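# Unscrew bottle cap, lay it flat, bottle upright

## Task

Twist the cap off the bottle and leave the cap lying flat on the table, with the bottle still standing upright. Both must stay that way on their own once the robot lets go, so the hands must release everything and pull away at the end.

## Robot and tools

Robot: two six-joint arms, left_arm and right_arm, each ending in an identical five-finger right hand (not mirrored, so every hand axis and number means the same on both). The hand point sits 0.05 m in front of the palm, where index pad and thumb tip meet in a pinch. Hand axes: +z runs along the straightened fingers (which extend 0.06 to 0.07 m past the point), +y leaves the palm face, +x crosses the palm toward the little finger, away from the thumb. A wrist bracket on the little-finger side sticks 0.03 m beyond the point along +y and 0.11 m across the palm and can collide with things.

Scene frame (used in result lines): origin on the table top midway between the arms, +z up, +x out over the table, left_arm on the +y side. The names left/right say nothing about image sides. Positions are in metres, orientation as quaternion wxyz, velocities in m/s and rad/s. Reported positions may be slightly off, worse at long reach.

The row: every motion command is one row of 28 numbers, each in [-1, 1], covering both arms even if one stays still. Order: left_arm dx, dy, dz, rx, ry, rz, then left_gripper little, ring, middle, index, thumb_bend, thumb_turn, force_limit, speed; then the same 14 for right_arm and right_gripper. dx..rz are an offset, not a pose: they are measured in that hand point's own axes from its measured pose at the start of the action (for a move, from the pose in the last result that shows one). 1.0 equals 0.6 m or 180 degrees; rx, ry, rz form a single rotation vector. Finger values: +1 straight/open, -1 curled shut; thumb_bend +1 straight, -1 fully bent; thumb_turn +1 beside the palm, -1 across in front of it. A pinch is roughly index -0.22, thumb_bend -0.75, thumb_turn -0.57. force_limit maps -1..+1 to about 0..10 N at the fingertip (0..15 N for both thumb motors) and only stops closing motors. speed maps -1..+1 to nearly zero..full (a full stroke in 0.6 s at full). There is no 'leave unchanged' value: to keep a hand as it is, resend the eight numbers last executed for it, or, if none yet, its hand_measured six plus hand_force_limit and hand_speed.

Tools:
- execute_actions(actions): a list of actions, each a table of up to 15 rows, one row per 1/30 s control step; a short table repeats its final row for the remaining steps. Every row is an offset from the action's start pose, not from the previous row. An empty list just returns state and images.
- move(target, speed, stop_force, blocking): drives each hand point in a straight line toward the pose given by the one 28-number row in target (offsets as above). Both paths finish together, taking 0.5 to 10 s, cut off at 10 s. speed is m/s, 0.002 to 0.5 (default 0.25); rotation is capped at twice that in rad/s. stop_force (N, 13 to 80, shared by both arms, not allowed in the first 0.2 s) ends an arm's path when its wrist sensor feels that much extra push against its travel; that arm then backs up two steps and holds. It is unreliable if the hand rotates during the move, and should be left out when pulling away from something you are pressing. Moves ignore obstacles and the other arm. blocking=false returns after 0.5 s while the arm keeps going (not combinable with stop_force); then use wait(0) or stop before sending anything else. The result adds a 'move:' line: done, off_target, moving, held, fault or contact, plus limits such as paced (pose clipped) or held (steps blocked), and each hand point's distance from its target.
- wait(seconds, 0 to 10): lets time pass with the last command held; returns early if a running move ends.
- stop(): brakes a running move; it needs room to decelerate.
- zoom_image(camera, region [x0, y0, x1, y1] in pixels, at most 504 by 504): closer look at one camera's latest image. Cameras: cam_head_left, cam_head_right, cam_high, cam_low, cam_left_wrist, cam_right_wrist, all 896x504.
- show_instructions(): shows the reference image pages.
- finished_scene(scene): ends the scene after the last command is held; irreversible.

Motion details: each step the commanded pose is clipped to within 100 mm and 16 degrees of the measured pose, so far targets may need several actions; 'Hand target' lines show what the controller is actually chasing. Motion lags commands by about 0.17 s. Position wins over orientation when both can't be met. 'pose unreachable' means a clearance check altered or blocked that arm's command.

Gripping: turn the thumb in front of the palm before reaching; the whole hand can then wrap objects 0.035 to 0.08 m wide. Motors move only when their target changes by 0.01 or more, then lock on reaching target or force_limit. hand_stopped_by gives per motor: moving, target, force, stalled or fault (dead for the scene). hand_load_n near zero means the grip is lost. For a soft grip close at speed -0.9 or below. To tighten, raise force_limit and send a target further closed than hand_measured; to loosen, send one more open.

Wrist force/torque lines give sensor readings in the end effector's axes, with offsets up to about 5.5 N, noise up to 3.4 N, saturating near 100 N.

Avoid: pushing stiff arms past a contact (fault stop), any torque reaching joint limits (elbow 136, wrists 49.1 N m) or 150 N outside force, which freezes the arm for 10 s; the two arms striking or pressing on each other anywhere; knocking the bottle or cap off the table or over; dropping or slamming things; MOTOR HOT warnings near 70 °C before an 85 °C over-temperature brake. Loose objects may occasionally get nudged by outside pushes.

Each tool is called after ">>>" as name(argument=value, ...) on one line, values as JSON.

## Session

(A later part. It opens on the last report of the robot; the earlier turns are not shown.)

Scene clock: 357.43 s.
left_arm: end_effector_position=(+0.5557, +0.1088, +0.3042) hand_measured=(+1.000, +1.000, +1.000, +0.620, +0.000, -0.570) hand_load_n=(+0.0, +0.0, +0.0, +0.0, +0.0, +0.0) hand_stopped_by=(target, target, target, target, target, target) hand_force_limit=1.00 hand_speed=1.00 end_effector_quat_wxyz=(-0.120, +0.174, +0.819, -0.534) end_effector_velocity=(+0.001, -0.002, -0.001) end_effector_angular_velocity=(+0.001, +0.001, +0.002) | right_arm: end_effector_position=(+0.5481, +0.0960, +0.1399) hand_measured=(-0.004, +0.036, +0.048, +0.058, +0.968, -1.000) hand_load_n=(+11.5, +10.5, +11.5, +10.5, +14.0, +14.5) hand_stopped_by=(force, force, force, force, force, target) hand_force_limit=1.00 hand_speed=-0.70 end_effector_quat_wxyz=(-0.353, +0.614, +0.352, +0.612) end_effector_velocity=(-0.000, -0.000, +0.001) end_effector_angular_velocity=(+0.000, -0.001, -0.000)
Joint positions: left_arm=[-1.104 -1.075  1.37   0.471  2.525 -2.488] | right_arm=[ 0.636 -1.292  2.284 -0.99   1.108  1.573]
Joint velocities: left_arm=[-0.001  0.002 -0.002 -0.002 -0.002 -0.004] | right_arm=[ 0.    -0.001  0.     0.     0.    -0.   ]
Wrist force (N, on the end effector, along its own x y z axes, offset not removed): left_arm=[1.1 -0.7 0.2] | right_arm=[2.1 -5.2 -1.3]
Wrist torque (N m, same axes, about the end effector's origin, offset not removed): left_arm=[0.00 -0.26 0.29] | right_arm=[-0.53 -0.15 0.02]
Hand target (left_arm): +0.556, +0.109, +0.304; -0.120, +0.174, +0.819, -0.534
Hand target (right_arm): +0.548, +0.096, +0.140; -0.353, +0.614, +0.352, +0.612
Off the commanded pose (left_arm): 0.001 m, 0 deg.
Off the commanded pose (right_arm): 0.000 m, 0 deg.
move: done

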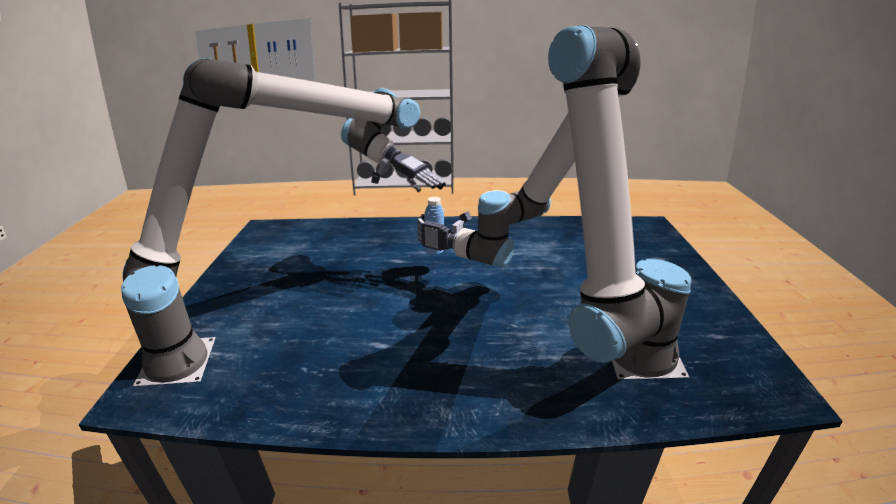

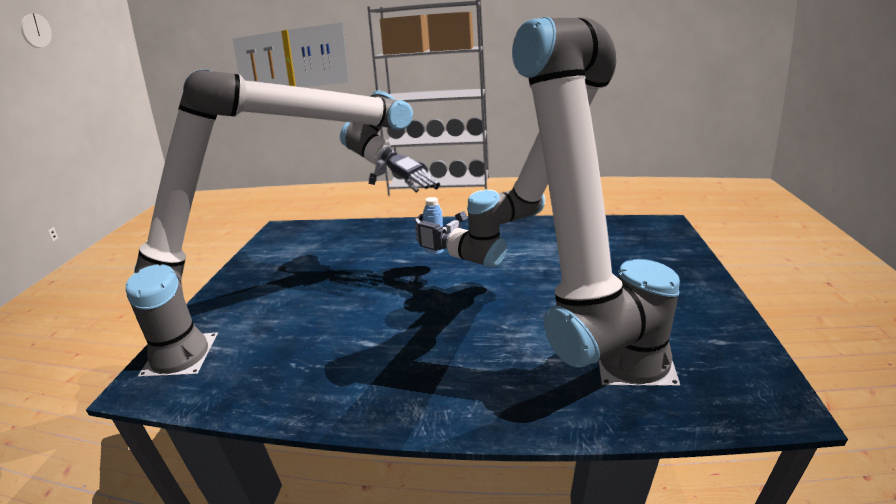

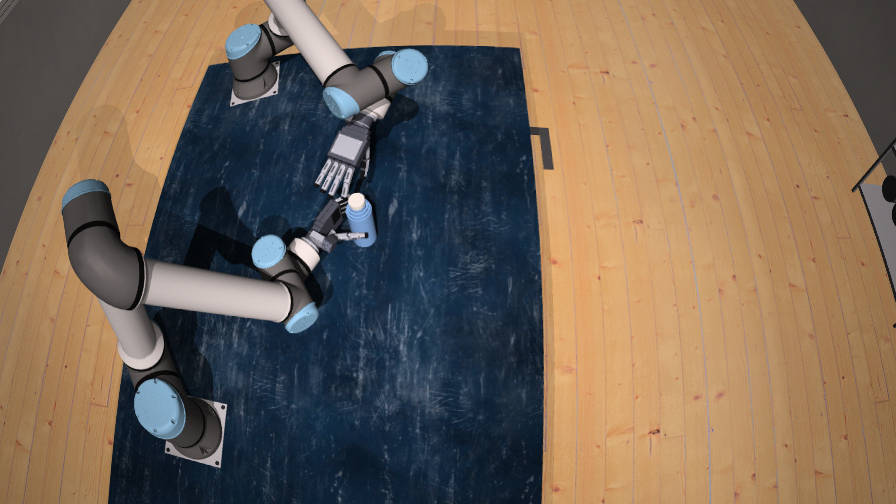

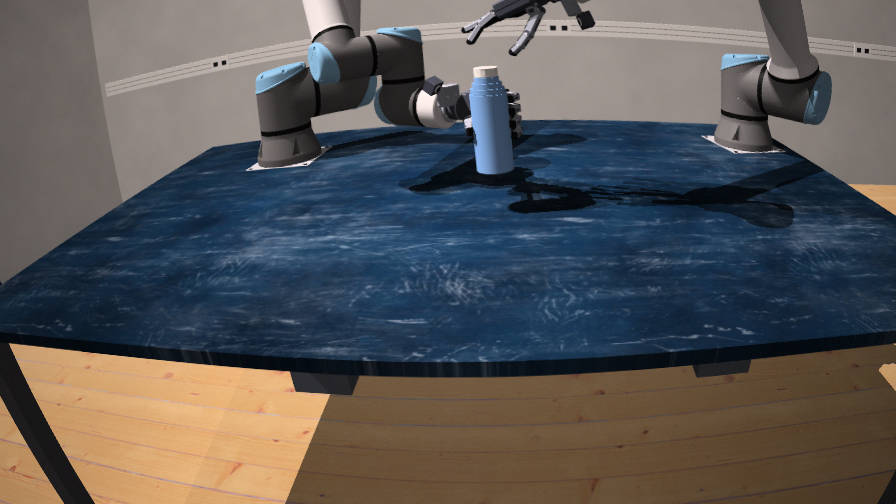

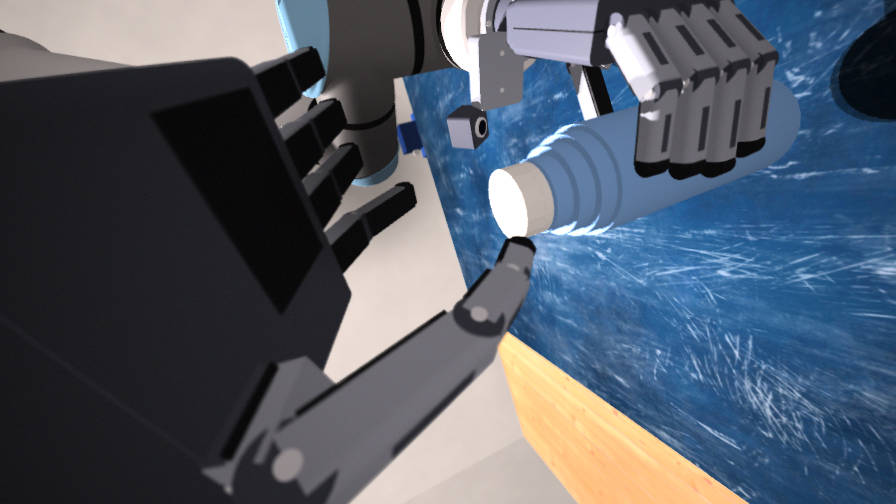

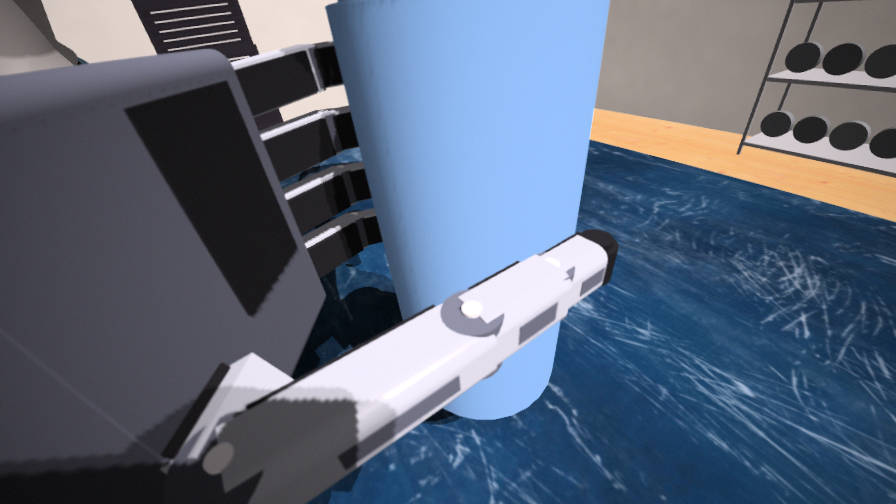

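>>> move(target=[0.0015,0.0644,0.0275,0,0,0,1,1,1,0.62,0,-0.57,1,1, 0,0,0,0,0,0,-0.98,-0.98,-0.98,-0.98,0.0,-1,1,-0.7], speed=0.04, stop_force=15)

>>> zoom_image(camera="cam_low", region=[440,20,540,110])

>>> zoom_image(camera="cam_left_wrist", region=[340,100,640,300])

Scene clock: 373.17 s.
left_arm: end_effector_position=(+0.5546, +0.1097, +0.2625) hand_measured=(+1.000, +1.000, +1.000, +0.620, +0.000, -0.570) hand_load_n=(+0.0, +0.0, +0.0, +0.0, +0.0, +0.0) hand_stopped_by=(target, target, target, target, target, target) hand_force_limit=1.00 hand_speed=1.00 end_effector_quat_wxyz=(-0.120, +0.174, +0.819, -0.534) end_effector_velocity=(+0.001, -0.000, -0.002) end_effector_angular_velocity=(-0.002, -0.001, +0.001) | right_arm: end_effector_position=(+0.5481, +0.0960, +0.1399) hand_measured=(-0.004, +0.036, +0.048, +0.058, +0.968, -1.000) hand_load_n=(+11.5, +10.5, +11.5, +10.5, +14.0, +14.5) hand_stopped_by=(force, force, force, force, force, target) hand_force_limit=1.00 hand_speed=-0.70 end_effector_quat_wxyz=(-0.353, +0.614, +0.352, +0.612) end_effector_velocity=(-0.000, +0.000, -0.001) end_effector_angular_velocity=(-0.001, +0.000, +0.001)
Joint positions: left_arm=[-1.105 -1.055  1.416  0.404  2.524 -2.488] | right_arm=[ 0.636 -1.292  2.284 -0.99   1.108  1.573]
Joint velocities: left_arm=[ 0.001  0.002  0.001 -0.005 -0.    -0.   ] | right_arm=[ 0.     0.001 -0.     0.    -0.001 -0.001]
Wrist force (N, on the end effector, along its own x y z axes, offset not removed): left_arm=[3.7 -2.0 -1.5] | right_arm=[3.0 0.6 -1.2]
Wrist torque (N m, same axes, about the end effector's origin, offset not removed): left_arm=[0.11 -0.59 -0.06] | right_arm=[-0.01 -0.51 0.39]
Hand target (left_arm): +0.555, +0.110, +0.262; -0.120, +0.174, +0.819, -0.534
Hand target (right_arm): +0.548, +0.096, +0.140; -0.353, +0.614, +0.352, +0.612
Off the commanded pose (left_arm): 0.000 m, 0 deg.
Off the commanded pose (right_arm): 0.000 m, 0 deg.
move: done

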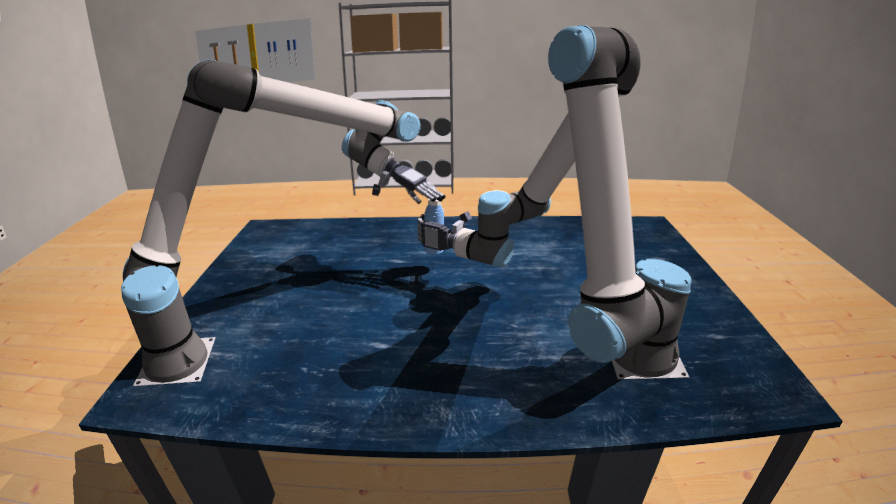

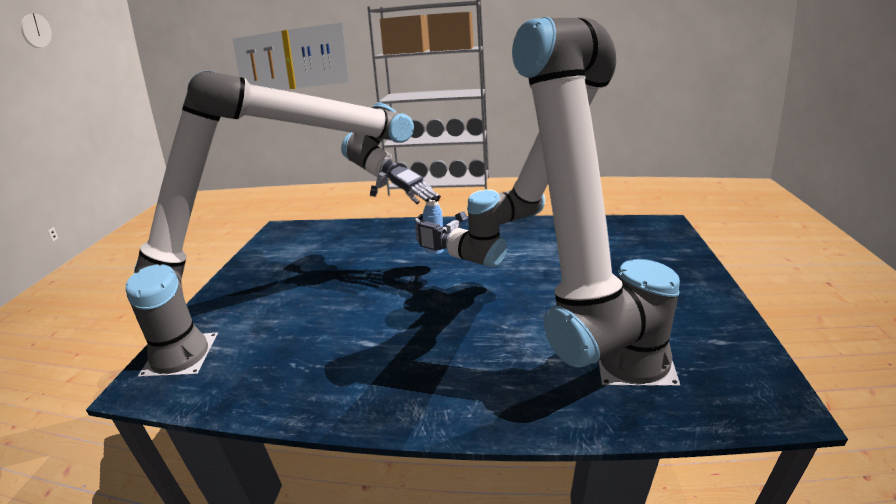

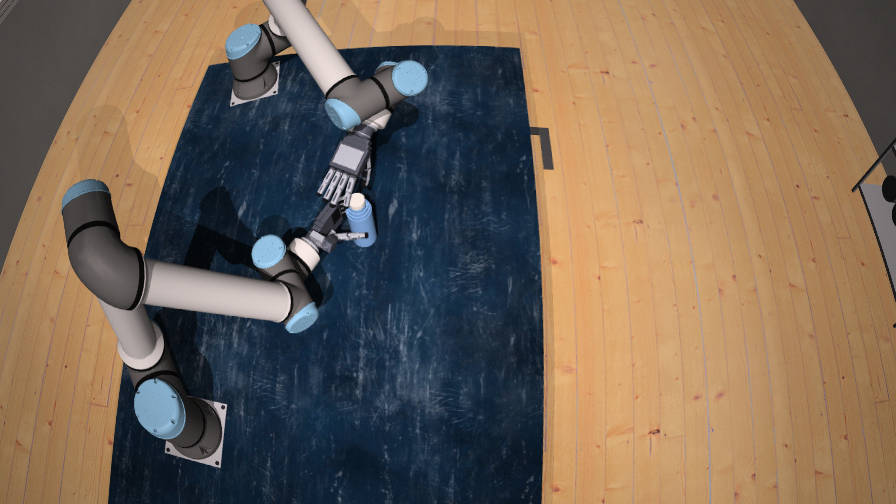

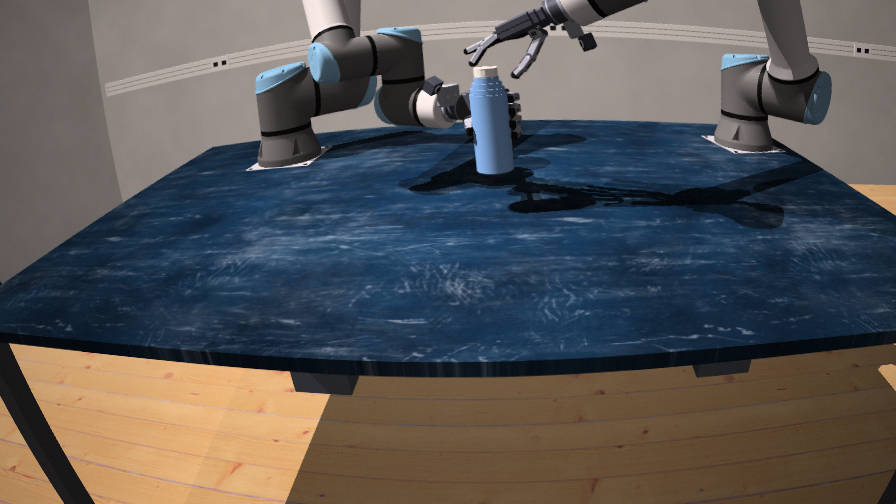

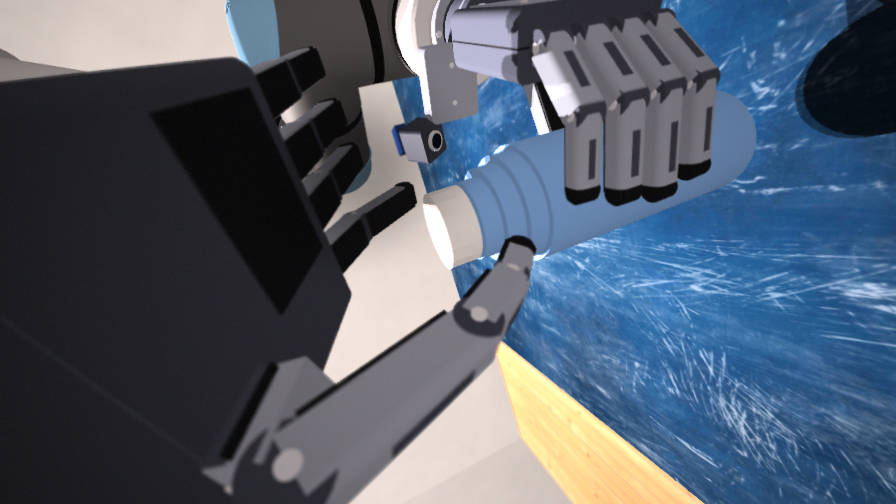

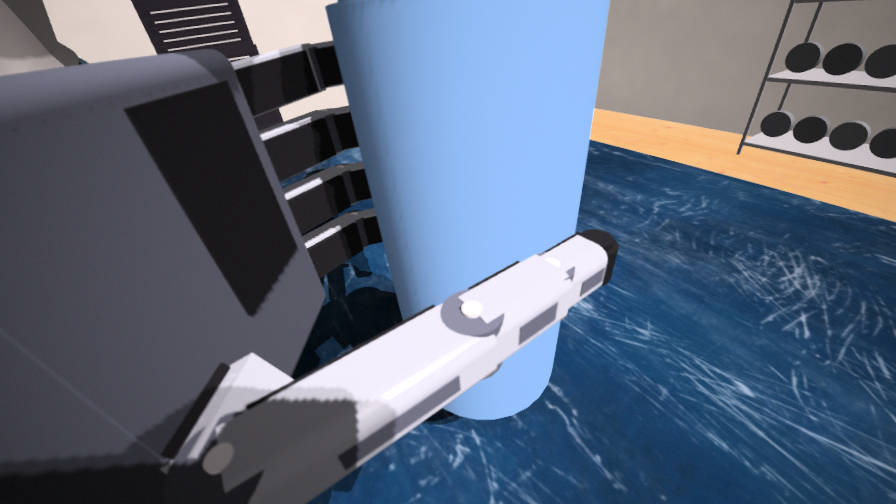

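Region (440, 20, 540, 110) of cam_low's 896x504 image, scaled by 5.040, with more detail than that image has; it fills the top 454 rows of this view, and the rest is white.

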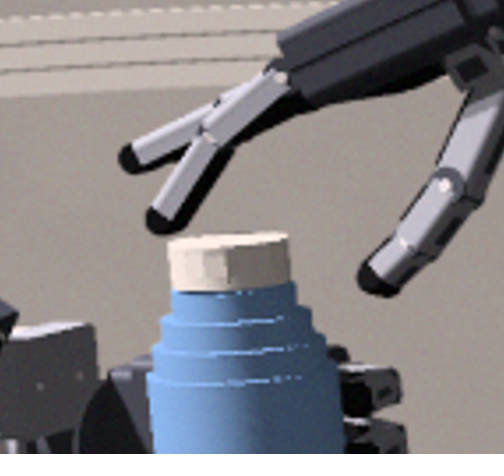

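Region (340, 100, 640, 300) of cam_left_wrist's 896x504 image, scaled by 1.680, with more detail than that image has.

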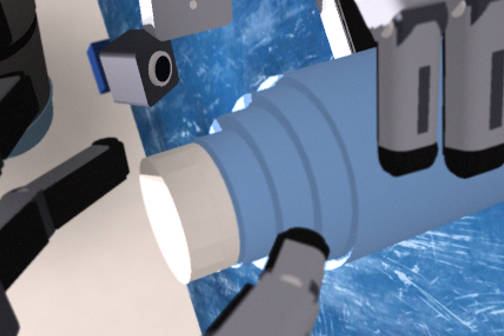

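>>> zoom_image(camera="cam_high", region=[300,150,420,270])

>>> zoom_image(camera="cam_head_right", region=[380,160,480,270])

Region (300, 150, 420, 270) of cam_high's 896x504 image, scaled by 4.200, with more detail than that image has.

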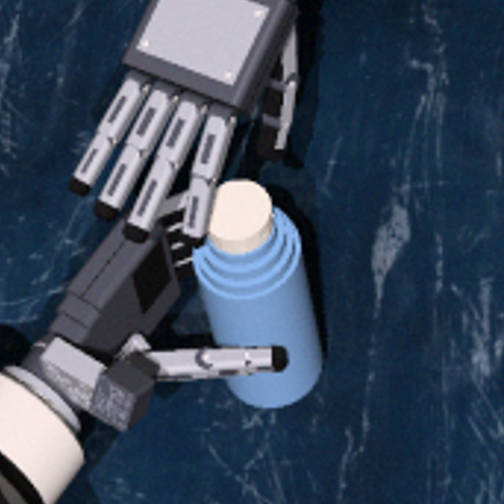

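Region (380, 160, 480, 270) of cam_head_right's 896x504 image, scaled by 4.582, with more detail than that image has; it fills the left 458 columns of this view, and the rest is white.

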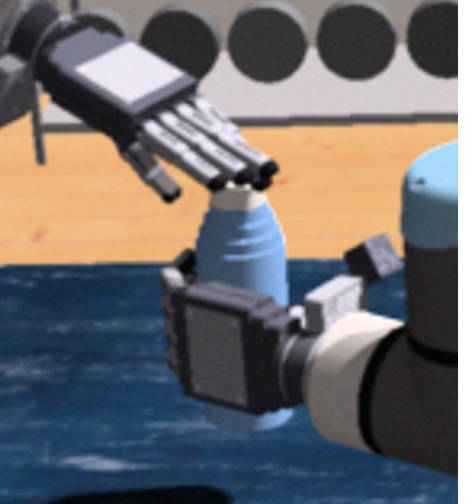

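>>> move(target=[-0.0133,-0.0056,0.0121,0,0,0,1,1,1,0.62,0,-0.57,1,1, 0,0,0,0,0,0,-0.98,-0.98,-0.98,-0.98,0.0,-1,1,-0.7], speed=0.03)

>>> zoom_image(camera="cam_low", region=[440,20,540,110])

>>> zoom_image(camera="cam_high", region=[300,150,420,270])

Scene clock: 438.70 s.
left_arm: end_effector_position=(+0.5585, +0.0994, +0.2625) hand_measured=(+1.000, +1.000, +1.000, +0.620, +0.000, -0.570) hand_load_n=(+0.0, +0.0, +0.0, +0.0, +0.0, +0.0) hand_stopped_by=(target, target, target, target, target, target) hand_force_limit=1.00 hand_speed=1.00 end_effector_quat_wxyz=(-0.120, +0.174, +0.819, -0.534) end_effector_velocity=(+0.001, -0.003, -0.000) end_effector_angular_velocity=(+0.000, +0.000, +0.000) | right_arm: end_effector_position=(+0.5481, +0.0960, +0.1399) hand_measured=(-0.004, +0.036, +0.048, +0.058, +0.968, -1.000) hand_load_n=(+11.5, +10.5, +11.5, +10.5, +14.0, +14.5) hand_stopped_by=(force, force, force, force, force, target) hand_force_limit=1.00 hand_speed=-0.70 end_effector_quat_wxyz=(-0.353, +0.614, +0.352, +0.612) end_effector_velocity=(-0.001, -0.000, -0.000) end_effector_angular_velocity=(-0.001, +0.000, +0.001)
Joint positions: left_arm=[-1.109 -1.04   1.393  0.409  2.521 -2.494] | right_arm=[ 0.636 -1.292  2.284 -0.99   1.108  1.573]
Joint velocities: left_arm=[-0.001  0.004 -0.006  0.001 -0.001 -0.001] | right_arm=[ 0.    -0.     0.001  0.    -0.001 -0.   ]
Wrist force (N, on the end effector, along its own x y z axes, offset not removed): left_arm=[-2.5 3.5 5.0] | right_arm=[1.5 -0.1 2.7]
Wrist torque (N m, same axes, about the end effector's origin, offset not removed): left_arm=[0.47 0.25 0.19] | right_arm=[-0.03 -0.49 -0.08]
Hand target (left_arm): +0.559, +0.099, +0.263; -0.120, +0.174, +0.819, -0.534
Hand target (right_arm): +0.548, +0.096, +0.140; -0.353, +0.614, +0.352, +0.612
Off the commanded pose (left_arm): 0.000 m, 0 deg.
Off the commanded pose (right_arm): 0.000 m, 0 deg.
move: done

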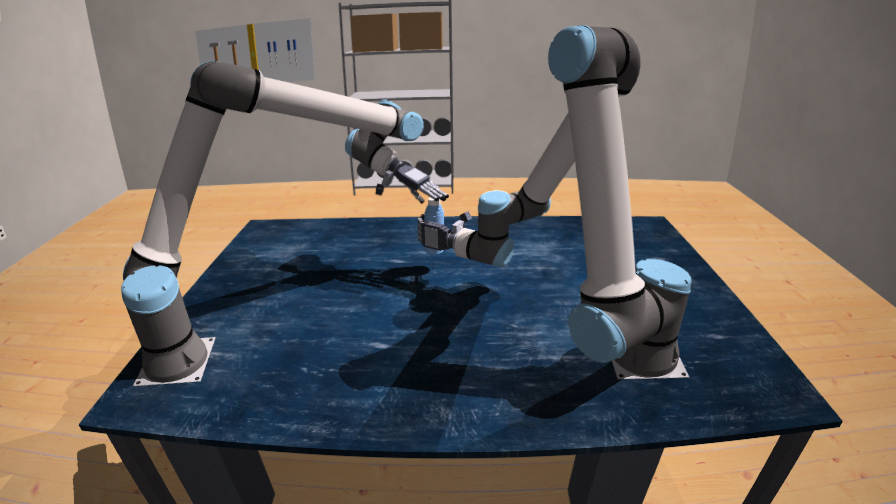

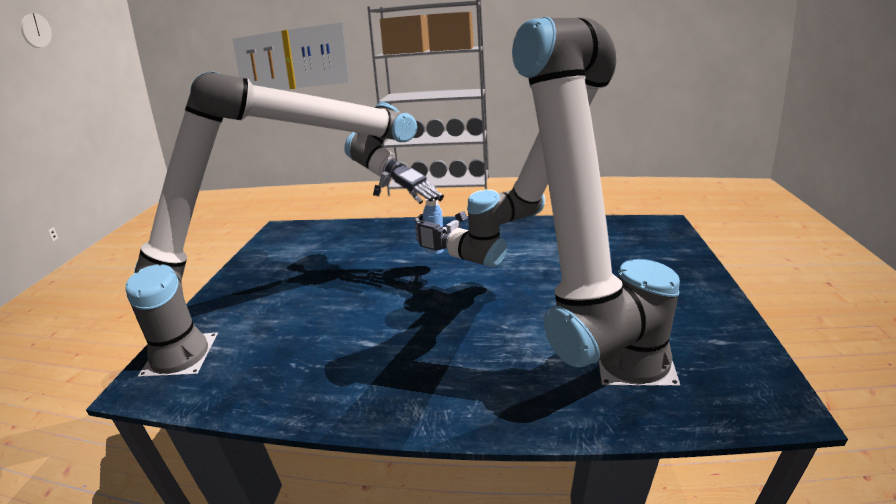

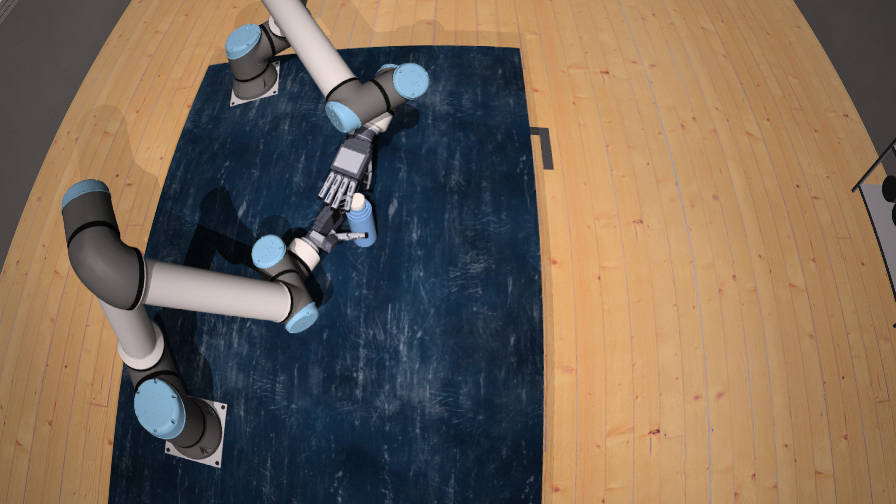

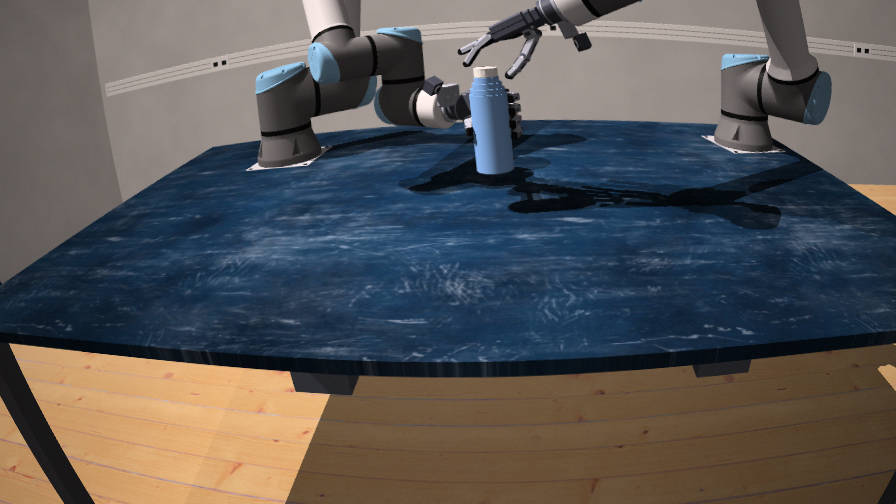

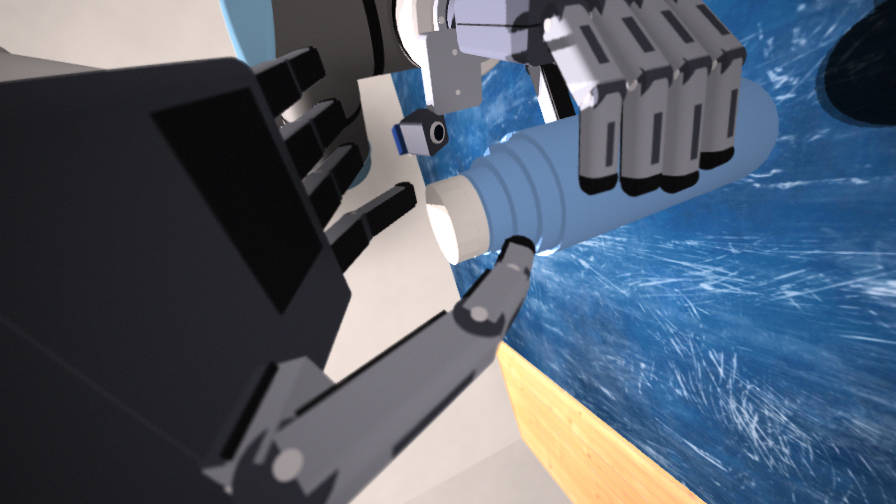

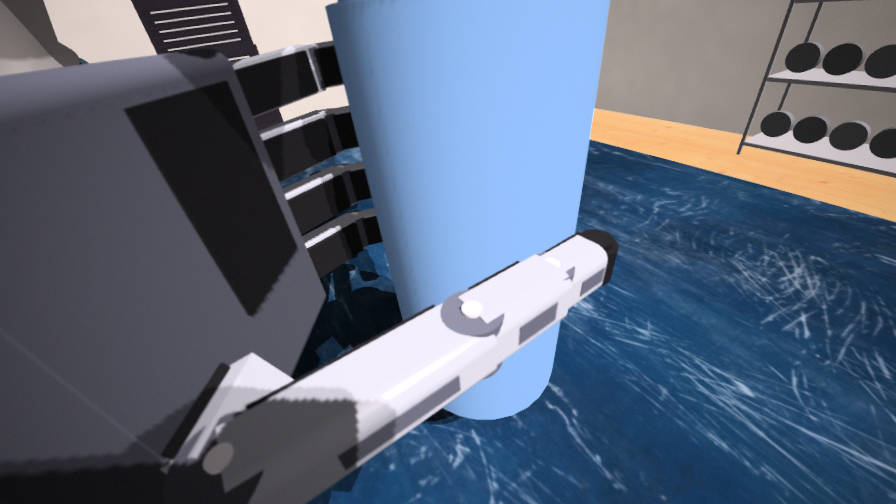

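Region (440, 20, 540, 110) of cam_low's 896x504 image, scaled by 5.040, with more detail than that image has; it fills the top 454 rows of this view, and the rest is white.

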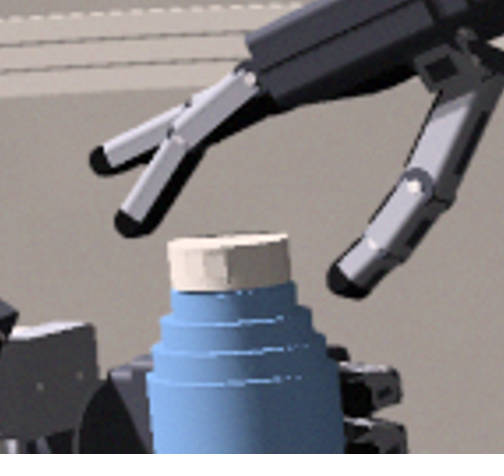

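Region (300, 150, 420, 270) of cam_high's 896x504 image, scaled by 4.200, with more detail than that image has.

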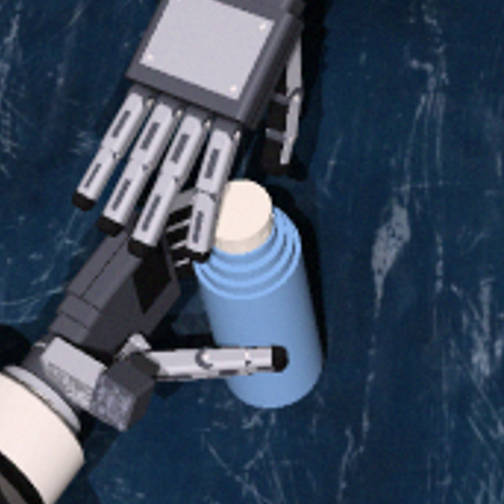

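>>> move(target=[-0.005,0.012,0.0057,0,0,0,1,1,1,0.62,0,-0.57,1,1, 0,0,0,0,0,0,-0.98,-0.98,-0.98,-0.98,0.0,-1,1,-0.7], speed=0.02, stop_force=15)

>>> zoom_image(camera="cam_low", region=[440,20,540,110])

>>> zoom_image(camera="cam_left_wrist", region=[340,120,580,300])

Scene clock: 447.70 s.
left_arm: end_effector_position=(+0.5610, +0.0980, +0.2547) hand_measured=(+1.000, +1.000, +1.000, +0.620, +0.000, -0.570) hand_load_n=(+0.0, +0.0, +0.0, +0.0, +0.0, +0.0) hand_stopped_by=(target, target, target, target, target, target) hand_force_limit=1.00 hand_speed=1.00 end_effector_quat_wxyz=(-0.120, +0.174, +0.819, -0.534) end_effector_velocity=(+0.001, -0.001, -0.001) end_effector_angular_velocity=(-0.002, -0.002, -0.000) | right_arm: end_effector_position=(+0.5481, +0.0960, +0.1399) hand_measured=(-0.004, +0.036, +0.048, +0.058, +0.968, -1.000) hand_load_n=(+11.5, +10.5, +11.5, +10.5, +14.0, +14.5) hand_stopped_by=(force, force, force, force, force, target) hand_force_limit=1.00 hand_speed=-0.70 end_effector_quat_wxyz=(-0.353, +0.614, +0.352, +0.612) end_effector_velocity=(+0.000, +0.000, +0.000) end_effector_angular_velocity=(-0.001, -0.002, +0.001)
Joint positions: left_arm=[-1.108 -1.031  1.393  0.401  2.522 -2.492] | right_arm=[ 0.636 -1.292  2.284 -0.99   1.108  1.573]
Joint velocities: left_arm=[ 0.     0.002 -0.001 -0.003  0.     0.001] | right_arm=[-0.     0.    -0.001 -0.    -0.001 -0.002]
Wrist force (N, on the end effector, along its own x y z axes, offset not removed): left_arm=[0.0 0.2 2.9] | right_arm=[0.7 1.0 1.7]
Wrist torque (N m, same axes, about the end effector's origin, offset not removed): left_arm=[-0.13 -0.11 0.00] | right_arm=[0.16 -0.20 0.13]
Hand target (left_arm): +0.561, +0.098, +0.255; -0.120, +0.174, +0.819, -0.534
Hand target (right_arm): +0.548, +0.096, +0.140; -0.353, +0.614, +0.352, +0.612
Off the commanded pose (left_arm): 0.000 m, 0 deg.
Off the commanded pose (right_arm): 0.000 m, 0 deg.
move: done

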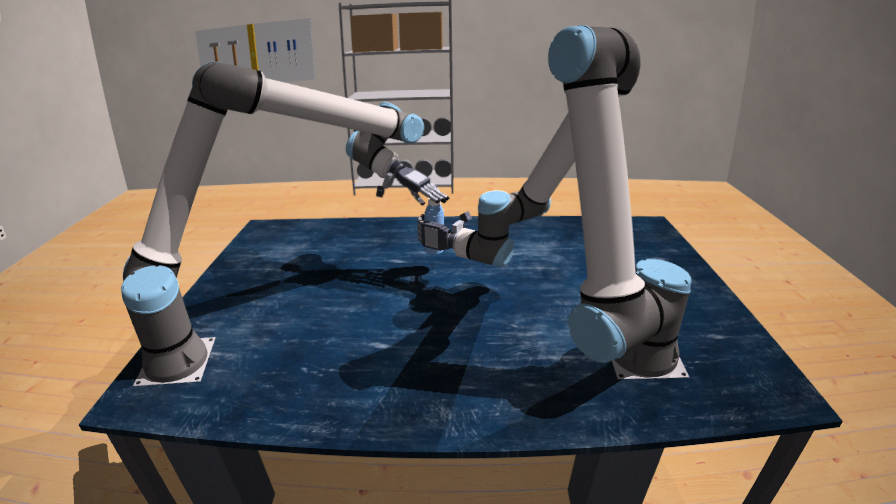

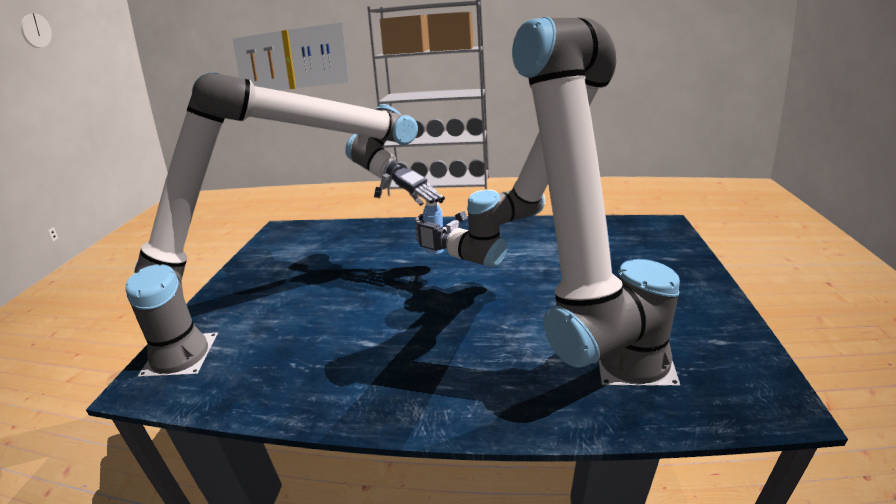

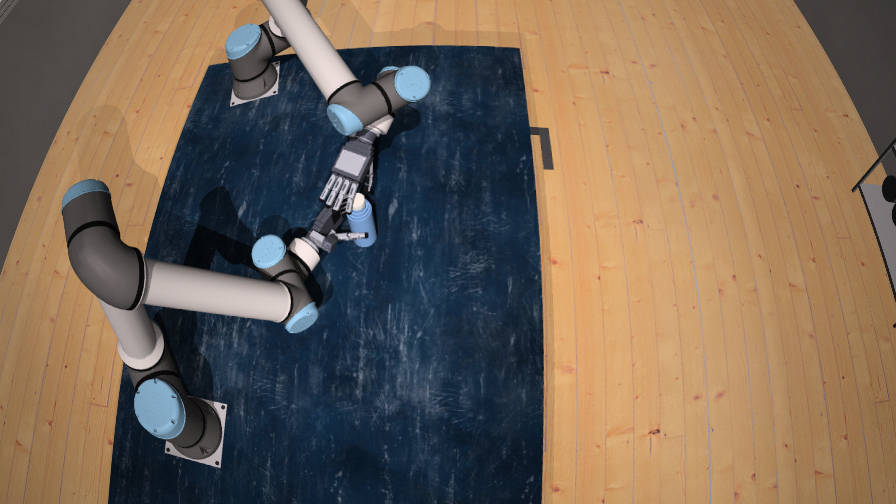

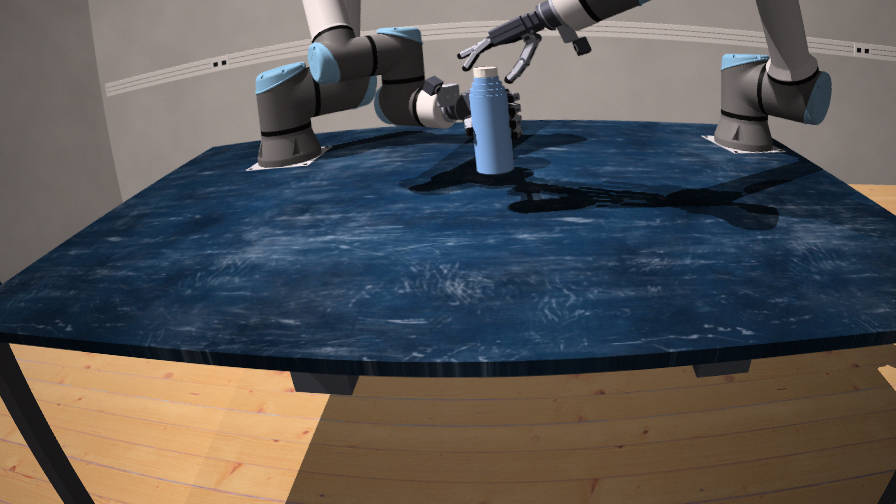

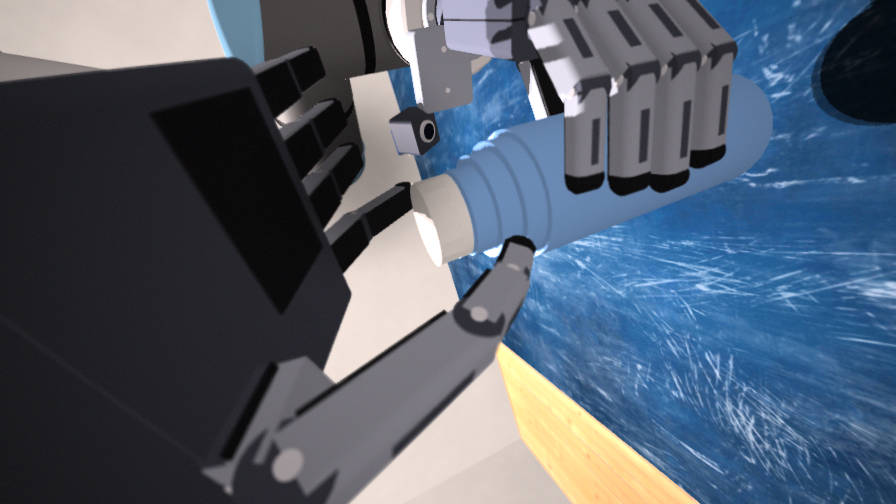

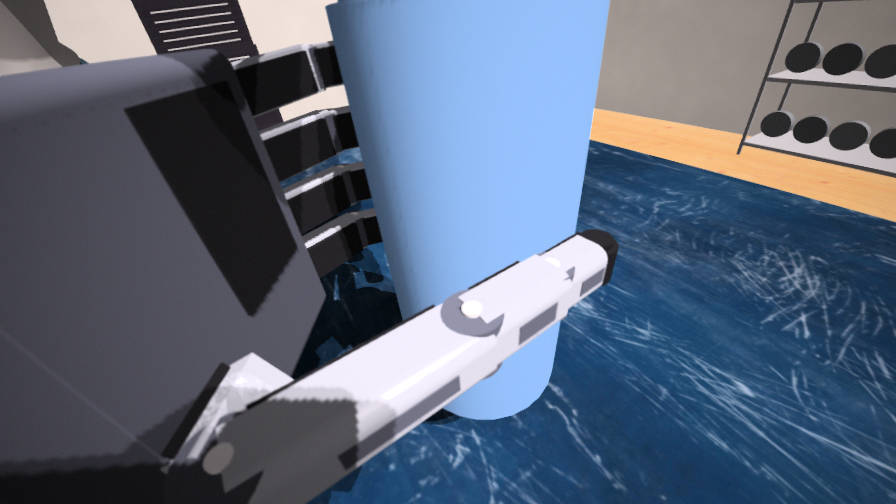

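Region (440, 20, 540, 110) of cam_low's 896x504 image, scaled by 5.040, with more detail than that image has; it fills the top 454 rows of this view, and the rest is white.

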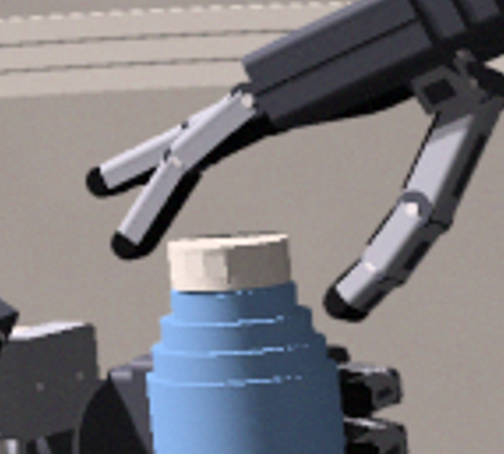

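Region (340, 120, 580, 300) of cam_left_wrist's 896x504 image, scaled by 2.100, with more detail than that image has; it fills the top 378 rows of this view, and the rest is white.

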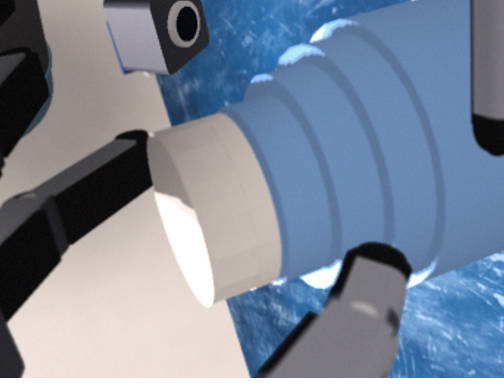

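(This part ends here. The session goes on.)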